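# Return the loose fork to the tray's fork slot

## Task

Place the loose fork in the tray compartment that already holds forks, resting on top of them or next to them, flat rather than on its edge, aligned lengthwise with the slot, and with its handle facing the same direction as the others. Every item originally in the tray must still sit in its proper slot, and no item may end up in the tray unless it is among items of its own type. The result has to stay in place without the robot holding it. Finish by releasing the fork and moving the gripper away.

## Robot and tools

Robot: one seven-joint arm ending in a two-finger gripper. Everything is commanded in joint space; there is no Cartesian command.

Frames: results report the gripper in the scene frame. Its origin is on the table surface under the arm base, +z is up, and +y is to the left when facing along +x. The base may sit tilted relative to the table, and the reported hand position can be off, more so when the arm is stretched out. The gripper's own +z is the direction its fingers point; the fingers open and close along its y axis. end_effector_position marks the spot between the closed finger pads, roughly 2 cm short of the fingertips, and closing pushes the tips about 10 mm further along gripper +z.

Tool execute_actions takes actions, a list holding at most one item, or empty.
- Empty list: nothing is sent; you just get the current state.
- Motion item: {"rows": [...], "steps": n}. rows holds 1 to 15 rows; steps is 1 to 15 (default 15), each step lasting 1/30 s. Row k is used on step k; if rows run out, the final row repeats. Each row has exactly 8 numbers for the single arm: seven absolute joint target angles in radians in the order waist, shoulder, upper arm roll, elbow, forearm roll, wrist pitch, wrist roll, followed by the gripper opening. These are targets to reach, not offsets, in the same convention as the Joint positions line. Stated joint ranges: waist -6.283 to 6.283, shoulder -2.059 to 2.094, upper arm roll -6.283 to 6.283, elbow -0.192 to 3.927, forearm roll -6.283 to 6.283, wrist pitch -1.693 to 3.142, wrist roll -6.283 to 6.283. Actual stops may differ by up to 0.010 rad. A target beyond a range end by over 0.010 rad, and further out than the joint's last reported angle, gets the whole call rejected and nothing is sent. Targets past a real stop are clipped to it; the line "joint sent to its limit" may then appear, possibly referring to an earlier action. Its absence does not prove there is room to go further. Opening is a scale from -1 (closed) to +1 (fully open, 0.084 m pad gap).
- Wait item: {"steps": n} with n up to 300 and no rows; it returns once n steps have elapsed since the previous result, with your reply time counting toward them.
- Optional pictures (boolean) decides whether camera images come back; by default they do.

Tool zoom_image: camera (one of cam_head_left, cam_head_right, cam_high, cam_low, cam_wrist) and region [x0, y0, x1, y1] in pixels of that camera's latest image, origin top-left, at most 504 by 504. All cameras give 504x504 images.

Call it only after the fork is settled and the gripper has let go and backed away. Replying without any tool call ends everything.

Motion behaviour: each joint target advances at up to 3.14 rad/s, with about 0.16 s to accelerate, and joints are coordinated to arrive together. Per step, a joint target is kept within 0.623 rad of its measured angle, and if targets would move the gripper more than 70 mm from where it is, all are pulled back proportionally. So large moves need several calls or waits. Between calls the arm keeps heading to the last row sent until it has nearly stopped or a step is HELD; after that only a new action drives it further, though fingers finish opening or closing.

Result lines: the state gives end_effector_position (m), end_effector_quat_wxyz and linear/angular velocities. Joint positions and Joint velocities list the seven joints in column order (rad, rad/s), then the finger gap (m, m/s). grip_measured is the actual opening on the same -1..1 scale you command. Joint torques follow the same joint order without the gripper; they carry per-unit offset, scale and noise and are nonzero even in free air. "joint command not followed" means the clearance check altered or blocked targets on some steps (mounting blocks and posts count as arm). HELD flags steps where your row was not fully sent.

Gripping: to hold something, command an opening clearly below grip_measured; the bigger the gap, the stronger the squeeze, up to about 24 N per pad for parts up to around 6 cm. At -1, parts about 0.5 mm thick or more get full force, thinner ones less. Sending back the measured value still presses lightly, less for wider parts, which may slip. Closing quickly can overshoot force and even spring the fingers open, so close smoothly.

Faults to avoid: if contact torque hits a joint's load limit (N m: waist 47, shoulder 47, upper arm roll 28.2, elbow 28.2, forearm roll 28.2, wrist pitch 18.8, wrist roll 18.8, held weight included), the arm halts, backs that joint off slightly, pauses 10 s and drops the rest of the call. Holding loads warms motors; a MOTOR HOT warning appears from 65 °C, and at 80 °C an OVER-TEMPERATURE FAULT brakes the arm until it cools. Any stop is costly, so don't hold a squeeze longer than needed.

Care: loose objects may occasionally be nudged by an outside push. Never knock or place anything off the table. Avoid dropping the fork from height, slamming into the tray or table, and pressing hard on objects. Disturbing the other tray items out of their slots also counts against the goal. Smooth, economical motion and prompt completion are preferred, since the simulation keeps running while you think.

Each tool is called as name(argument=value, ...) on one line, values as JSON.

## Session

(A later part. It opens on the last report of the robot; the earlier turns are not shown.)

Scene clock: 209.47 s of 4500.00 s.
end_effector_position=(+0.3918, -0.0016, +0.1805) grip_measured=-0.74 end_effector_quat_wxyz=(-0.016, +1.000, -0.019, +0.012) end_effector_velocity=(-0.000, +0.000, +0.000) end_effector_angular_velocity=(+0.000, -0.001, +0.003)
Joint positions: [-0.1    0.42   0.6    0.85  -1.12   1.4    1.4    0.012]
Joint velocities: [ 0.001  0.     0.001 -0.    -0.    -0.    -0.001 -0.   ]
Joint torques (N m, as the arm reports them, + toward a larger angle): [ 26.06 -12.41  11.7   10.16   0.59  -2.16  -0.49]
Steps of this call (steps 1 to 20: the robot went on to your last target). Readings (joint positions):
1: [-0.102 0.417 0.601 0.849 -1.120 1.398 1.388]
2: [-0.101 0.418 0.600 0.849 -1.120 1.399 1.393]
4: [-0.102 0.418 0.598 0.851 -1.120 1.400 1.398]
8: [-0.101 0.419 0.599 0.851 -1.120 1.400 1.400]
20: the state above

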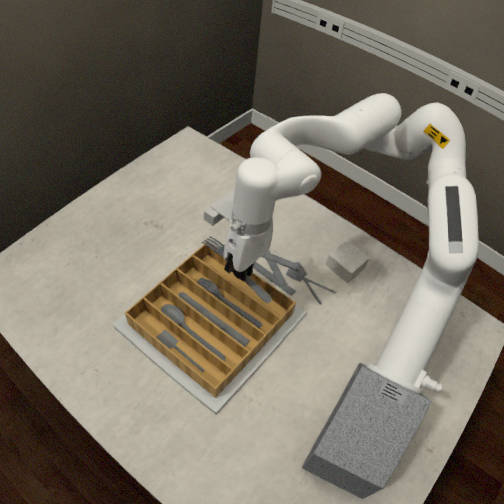

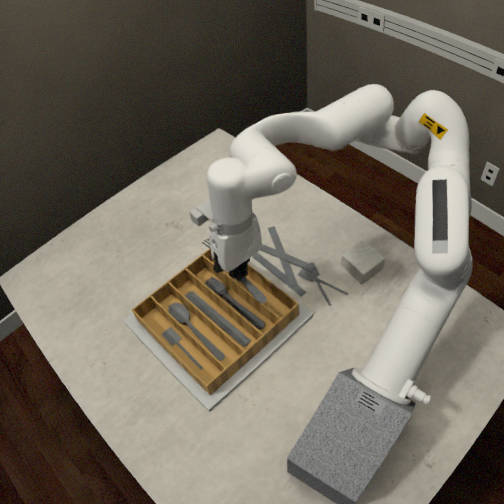

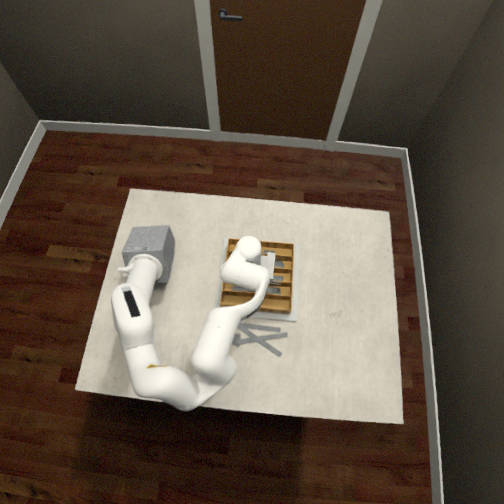

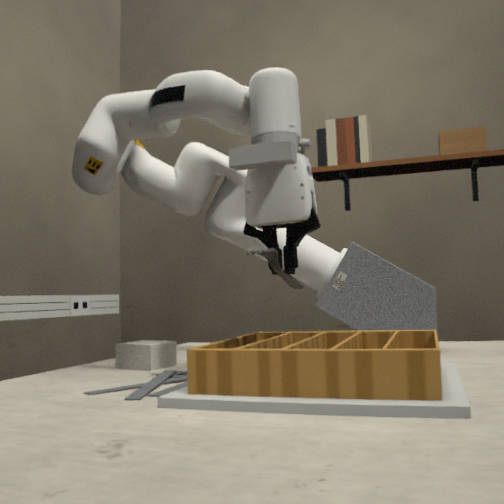

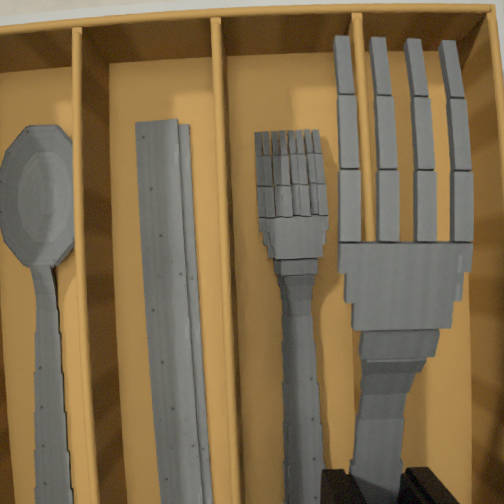

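execute_actions(actions=[{"rows":[[-0.1,0.54,0.45,0.89,-1.12,1.4,1.33,-1]],"steps":15}], pictures=false)

execute_actions(actions=[{"steps":10}])

Scene clock: 218.57 s of 4500.00 s.
end_effector_position=(+0.3732, -0.0007, +0.1121) grip_measured=-0.74 end_effector_quat_wxyz=(+0.014, +0.998, +0.017, -0.067) end_effector_velocity=(-0.005, -0.007, -0.012) end_effector_angular_velocity=(-0.020, +0.027, -0.002)
Joint positions: [-0.099  0.539  0.452  0.89  -1.12   1.4    1.33   0.012]
Joint velocities: [-0.008  0.004 -0.023 -0.005  0.     0.004 -0.002  0.   ]
Joint torques (N m, as the arm reports them, + toward a larger angle): [ 28.36 -13.36  11.8    7.6    0.92  -1.97  -0.41]
Steps of this call (steps 1 to 15: the robot went on to your last target; steps 16 to 90: nothing new was sent; then 5.60 s passed at rest; steps 91 to 105: all 15 steps of this action). Readings (joint positions):
91: [-0.100 0.421 0.599 0.850 -1.120 1.400 1.399]
92: [-0.099 0.426 0.593 0.853 -1.120 1.400 1.395]
94: [-0.095 0.470 0.542 0.872 -1.120 1.398 1.369]
98: [-0.105 0.537 0.449 0.884 -1.120 1.402 1.335]
105: the state above

Scene clock: 218.90 s of 4500.00 s.
end_effector_position=(+0.3726, -0.0012, +0.1108) grip_measured=-0.74 end_effector_quat_wxyz=(+0.015, +0.997, +0.017, -0.068) end_effector_velocity=(-0.000, -0.000, -0.000) end_effector_angular_velocity=(+0.000, +0.001, -0.001)
Joint positions: [-0.1    0.54   0.45   0.89  -1.12   1.4    1.33   0.012]
Joint velocities: [-0.     0.    -0.     0.     0.    -0.     0.001 -0.   ]
Joint torques (N m, as the arm reports them, + toward a larger angle): [ 28.17 -13.3   12.16   7.44   0.77  -1.83  -0.51]
Steps of this call (steps 1 to 10: the robot went on to your last target). Readings (joint positions):
1: [-0.099 0.539 0.452 0.890 -1.120 1.400 1.330]
2: [-0.100 0.539 0.451 0.890 -1.120 1.400 1.330]
4: [-0.100 0.540 0.451 0.890 -1.120 1.400 1.330]
8: [-0.100 0.540 0.450 0.890 -1.120 1.400 1.330]
10: the state above

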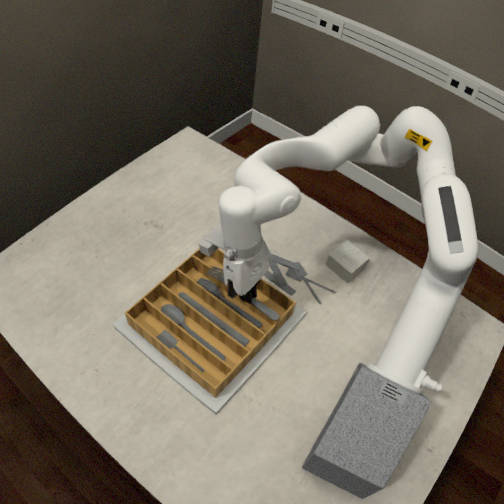

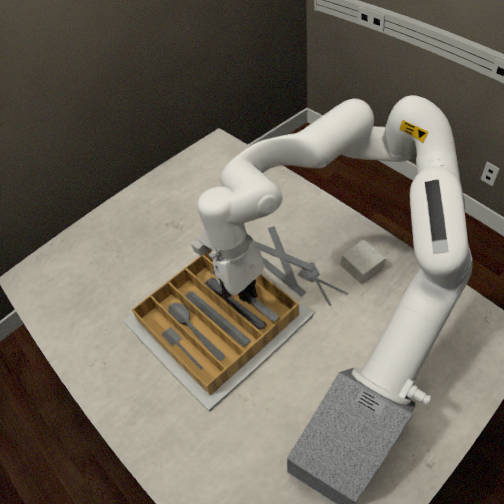

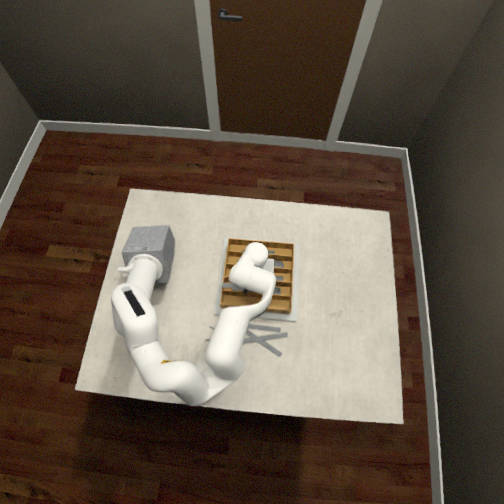

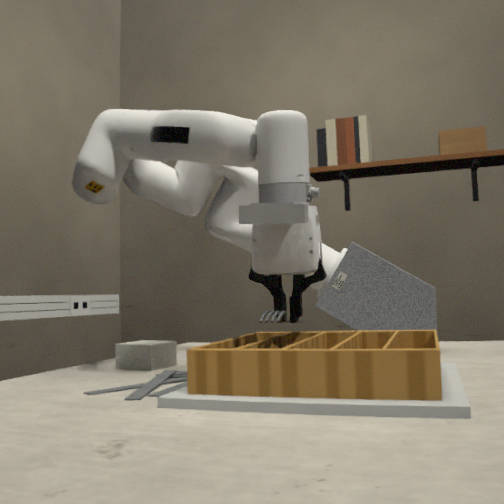

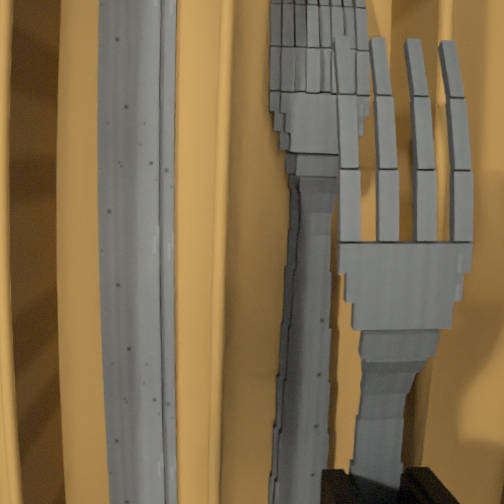

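execute_actions(actions=[{"rows":[[-0.1,0.64,0.35,1.02,-1.12,1.4,1.36,-1]],"steps":15}], pictures=false)

execute_actions(actions=[{"steps":10}])

Scene clock: 230.73 s of 4500.00 s.
end_effector_position=(+0.3947, +0.0002, +0.0758) grip_measured=-0.74 end_effector_quat_wxyz=(+0.026, +0.993, -0.033, -0.106) end_effector_velocity=(+0.000, -0.001, -0.004) end_effector_angular_velocity=(-0.001, +0.006, -0.006)
Joint positions: [-0.096  0.638  0.357  1.019 -1.118  1.401  1.36   0.012]
Joint velocities: [-0.003  0.004 -0.007  0.004 -0.001 -0.003  0.     0.   ]
Joint torques (N m, as the arm reports them, + toward a larger angle): [11.09 -8.06  2.11  5.99 -2.74 -2.17 -0.75]
Steps of this call (steps 1 to 15: the robot went on to your last target; steps 16 to 90: nothing new was sent; then 8.33 s passed at rest; steps 91 to 105: all 15 steps of this action). Readings (joint positions):
91: [-0.100 0.541 0.449 0.891 -1.120 1.400 1.330]
92: [-0.099 0.547 0.444 0.899 -1.120 1.400 1.333]
94: [-0.096 0.587 0.408 0.951 -1.120 1.399 1.345]
98: [-0.097 0.634 0.362 1.015 -1.118 1.400 1.358]
105: the state above

Scene clock: 231.07 s of 4500.00 s.
end_effector_position=(+0.3948, +0.0004, +0.0754) grip_measured=-0.74 end_effector_quat_wxyz=(+0.026, +0.993, -0.033, -0.106) end_effector_velocity=(+0.000, +0.001, -0.000) end_effector_angular_velocity=(+0.001, -0.002, +0.002)
Joint positions: [-0.098  0.639  0.359  1.02  -1.119  1.401  1.36   0.012]
Joint velocities: [-0.003  0.002  0.003  0.001 -0.003  0.001 -0.     0.   ]
Joint torques (N m, as the arm reports them, + toward a larger angle): [ 9.19 -6.69  0.97  6.18 -3.52 -3.1  -0.9 ]
Steps of this call (steps 1 to 10: the robot went on to your last target). Readings (joint positions):
1: [-0.096 0.638 0.357 1.019 -1.118 1.400 1.360]
2: [-0.096 0.638 0.357 1.019 -1.118 1.400 1.360]
4: [-0.097 0.639 0.357 1.020 -1.119 1.400 1.360]
8: [-0.098 0.639 0.358 1.020 -1.119 1.401 1.360]
10: the state above

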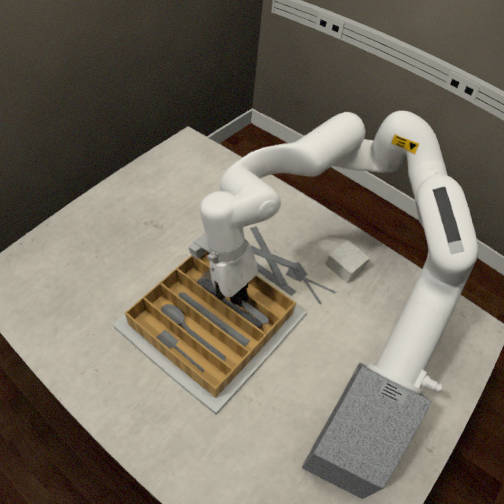

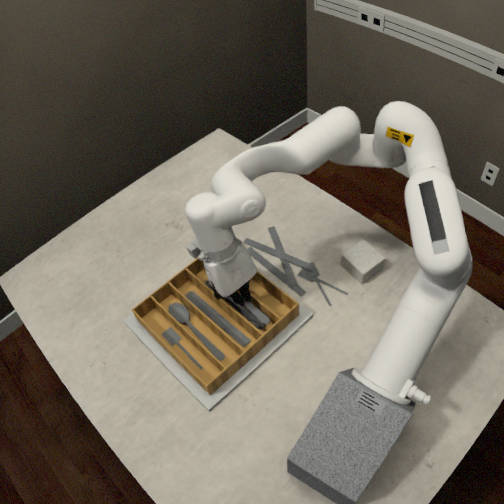

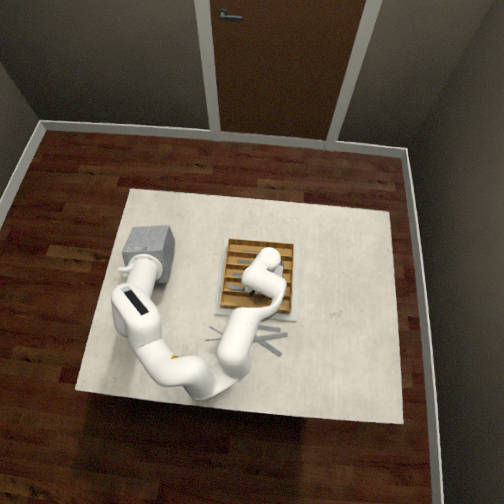

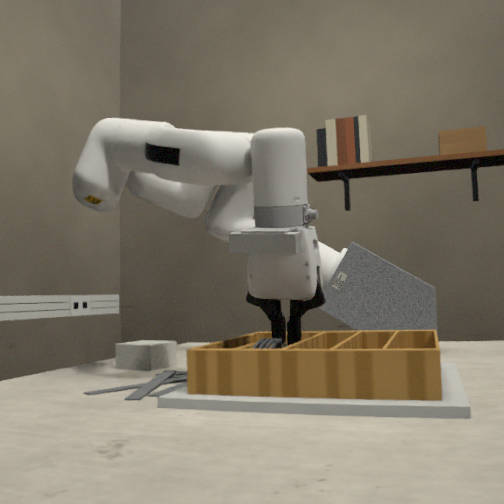

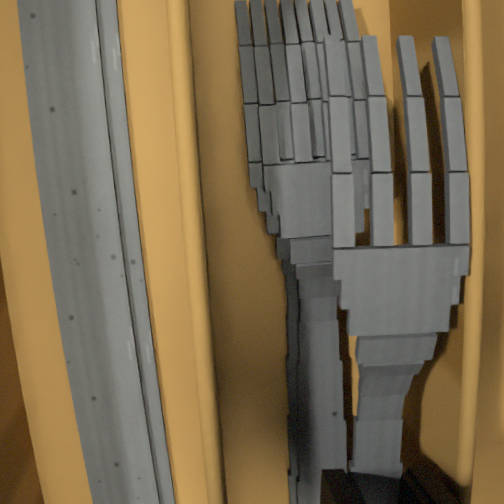

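execute_actions(actions=[{"rows":[[-0.06,0.64,0.36,1.02,-1.12,1.4,1.25,-1]],"steps":15}], pictures=false)

execute_actions(actions=[{"rows":[[-0.06,0.64,0.36,1.02,-1.12,1.4,1.25,-0.3]],"steps":15}], pictures=false)

execute_actions(actions=[{"rows":[[-0.1,0.42,0.6,0.85,-1.12,1.4,1.3,-0.3]],"steps":15}], pictures=false)

execute_actions(actions=[{"steps":15}])

Scene clock: 240.13 s of 4500.00 s.
end_effector_position=(+0.3974, +0.0092, +0.0881) grip_measured=-0.74 end_effector_quat_wxyz=(+0.018, +0.995, +0.032, -0.091) end_effector_velocity=(+0.001, +0.005, +0.006) end_effector_angular_velocity=(+0.011, -0.011, +0.008)
Joint positions: [-0.061  0.64   0.359  1.02  -1.12   1.4    1.25   0.012]
Joint velocities: [ 0.005 -0.     0.01   0.     0.    -0.002 -0.003  0.   ]
Joint torques (N m, as the arm reports them, + toward a larger angle): [ 31.09 -14.42  12.54   6.74   0.89  -1.8   -0.55]
Steps of this call (steps 1 to 15: the robot went on to your last target; steps 16 to 90: nothing new was sent; then 5.57 s passed at rest; steps 91 to 105: all 15 steps of this action). Readings (joint positions):
91: [-0.100 0.640 0.350 1.020 -1.120 1.400 1.359]
92: [-0.097 0.640 0.350 1.020 -1.120 1.400 1.349]
94: [-0.082 0.640 0.352 1.020 -1.120 1.401 1.303]
98: [-0.059 0.640 0.363 1.020 -1.120 1.399 1.256]
105: the state above

Scene clock: 240.63 s of 4500.00 s.
end_effector_position=(+0.3975, +0.0094, +0.0885) grip_measured=-0.32 end_effector_quat_wxyz=(+0.018, +0.995, +0.032, -0.091) end_effector_velocity=(+0.000, +0.000, +0.001) end_effector_angular_velocity=(+0.001, -0.001, +0.001)
Joint positions: [-0.06  0.64  0.36  1.02 -1.12  1.4   1.25  0.03]
Joint velocities: [ 0.    -0.001  0.001 -0.     0.    -0.001 -0.     0.   ]
Joint torques (N m, as the arm reports them, + toward a larger angle): [ 31.37 -13.1   13.06   6.25   1.02  -2.6   -0.41]
Steps of this call (steps 1 to 15: all 15 steps of this action). Readings (joint positions):
1: [-0.060 0.640 0.359 1.020 -1.120 1.400 1.250]
2: [-0.060 0.640 0.360 1.020 -1.120 1.400 1.250]
4: [-0.060 0.640 0.360 1.020 -1.120 1.401 1.250]
8: [-0.060 0.640 0.360 1.020 -1.120 1.401 1.250]
15: the state above

Scene clock: 241.13 s of 4500.00 s.
end_effector_position=(+0.3913, -0.0020, +0.1785) grip_measured=-0.32 end_effector_quat_wxyz=(-0.014, +0.999, +0.031, +0.011) end_effector_velocity=(+0.001, +0.001, +0.005) end_effector_angular_velocity=(+0.007, -0.010, -0.001)
Joint positions: [-0.101  0.422  0.596  0.85  -1.12   1.4    1.3    0.03 ]
Joint velocities: [-0.004 -0.005  0.014 -0.002 -0.001 -0.001  0.002  0.   ]
Joint torques (N m, as the arm reports them, + toward a larger angle): [ 26.71 -12.37  11.79  10.22   0.52  -2.22  -0.42]
Steps of this call (steps 1 to 15: all 15 steps of this action). Readings (joint positions):
1: [-0.060 0.639 0.361 1.019 -1.120 1.400 1.250]
2: [-0.063 0.633 0.368 1.013 -1.120 1.400 1.252]
4: [-0.076 0.580 0.424 0.968 -1.120 1.400 1.265]
8: [-0.090 0.449 0.573 0.877 -1.120 1.398 1.292]
15: the state above

Scene clock: 241.63 s of 4500.00 s.
end_effector_position=(+0.3917, -0.0015, +0.1805) grip_measured=-0.32 end_effector_quat_wxyz=(-0.015, +0.999, +0.031, +0.013) end_effector_velocity=(-0.000, +0.000, -0.000) end_effector_angular_velocity=(-0.000, +0.001, +0.001)
Joint positions: [-0.1   0.42  0.6   0.85 -1.12  1.4   1.3   0.03]
Joint velocities: [ 0.     0.    -0.001 -0.     0.001  0.    -0.001 -0.   ]
Joint torques (N m, as the arm reports them, + toward a larger angle): [ 25.53 -12.36  11.48   9.98   0.61  -2.07  -0.46]
Steps of this call (steps 1 to 15: the robot went on to your last target). Readings (joint positions):
1: [-0.101 0.422 0.597 0.850 -1.120 1.400 1.300]
2: [-0.101 0.421 0.598 0.850 -1.120 1.400 1.300]
4: [-0.100 0.421 0.599 0.850 -1.120 1.400 1.300]
8: [-0.100 0.420 0.600 0.850 -1.120 1.400 1.300]
15: the state above
The arm was judged still, so your last target was given up. Only a new action makes it travel on or press farther. Fingers that are still opening or closing keep moving.

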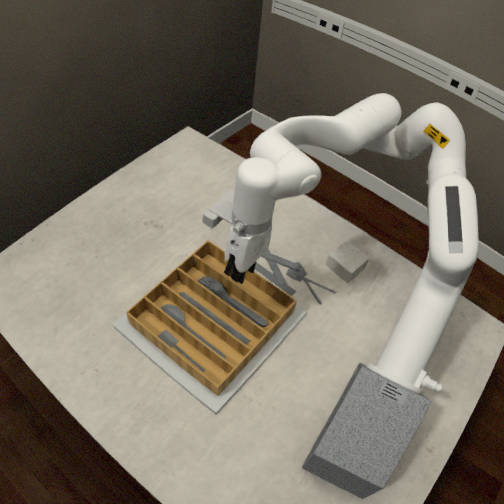

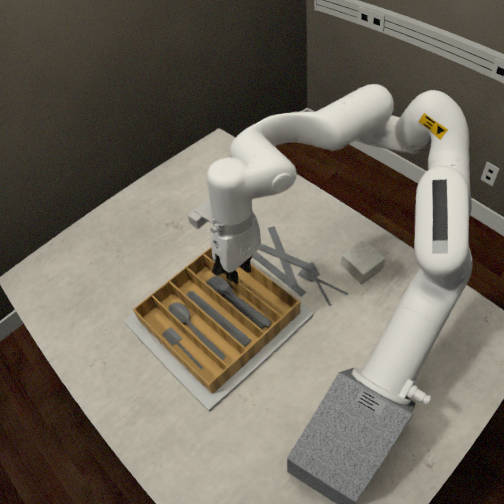

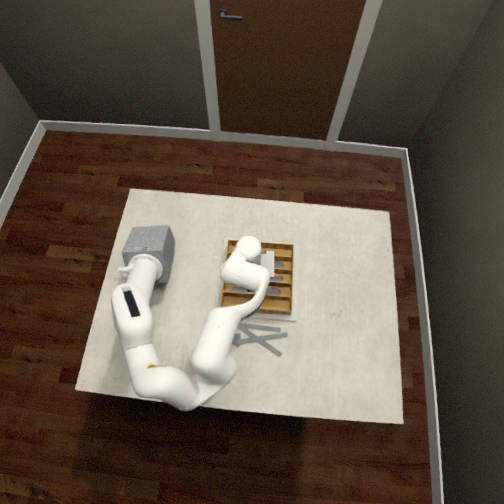

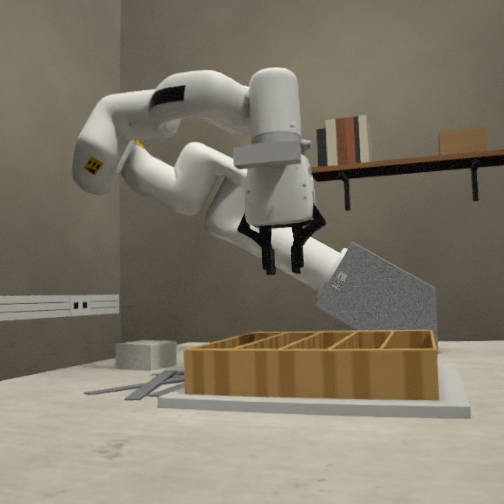

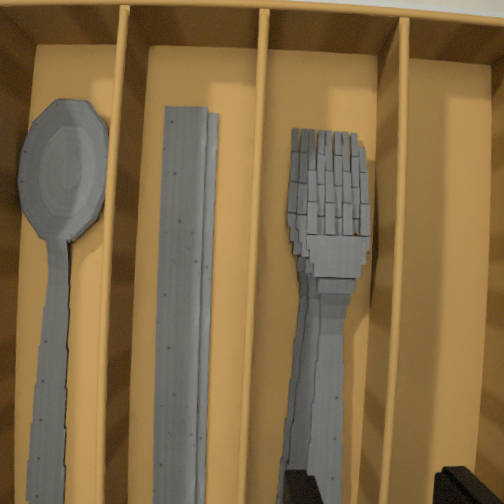

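finished_scene(scene=2)

The scene is finished: the task was done.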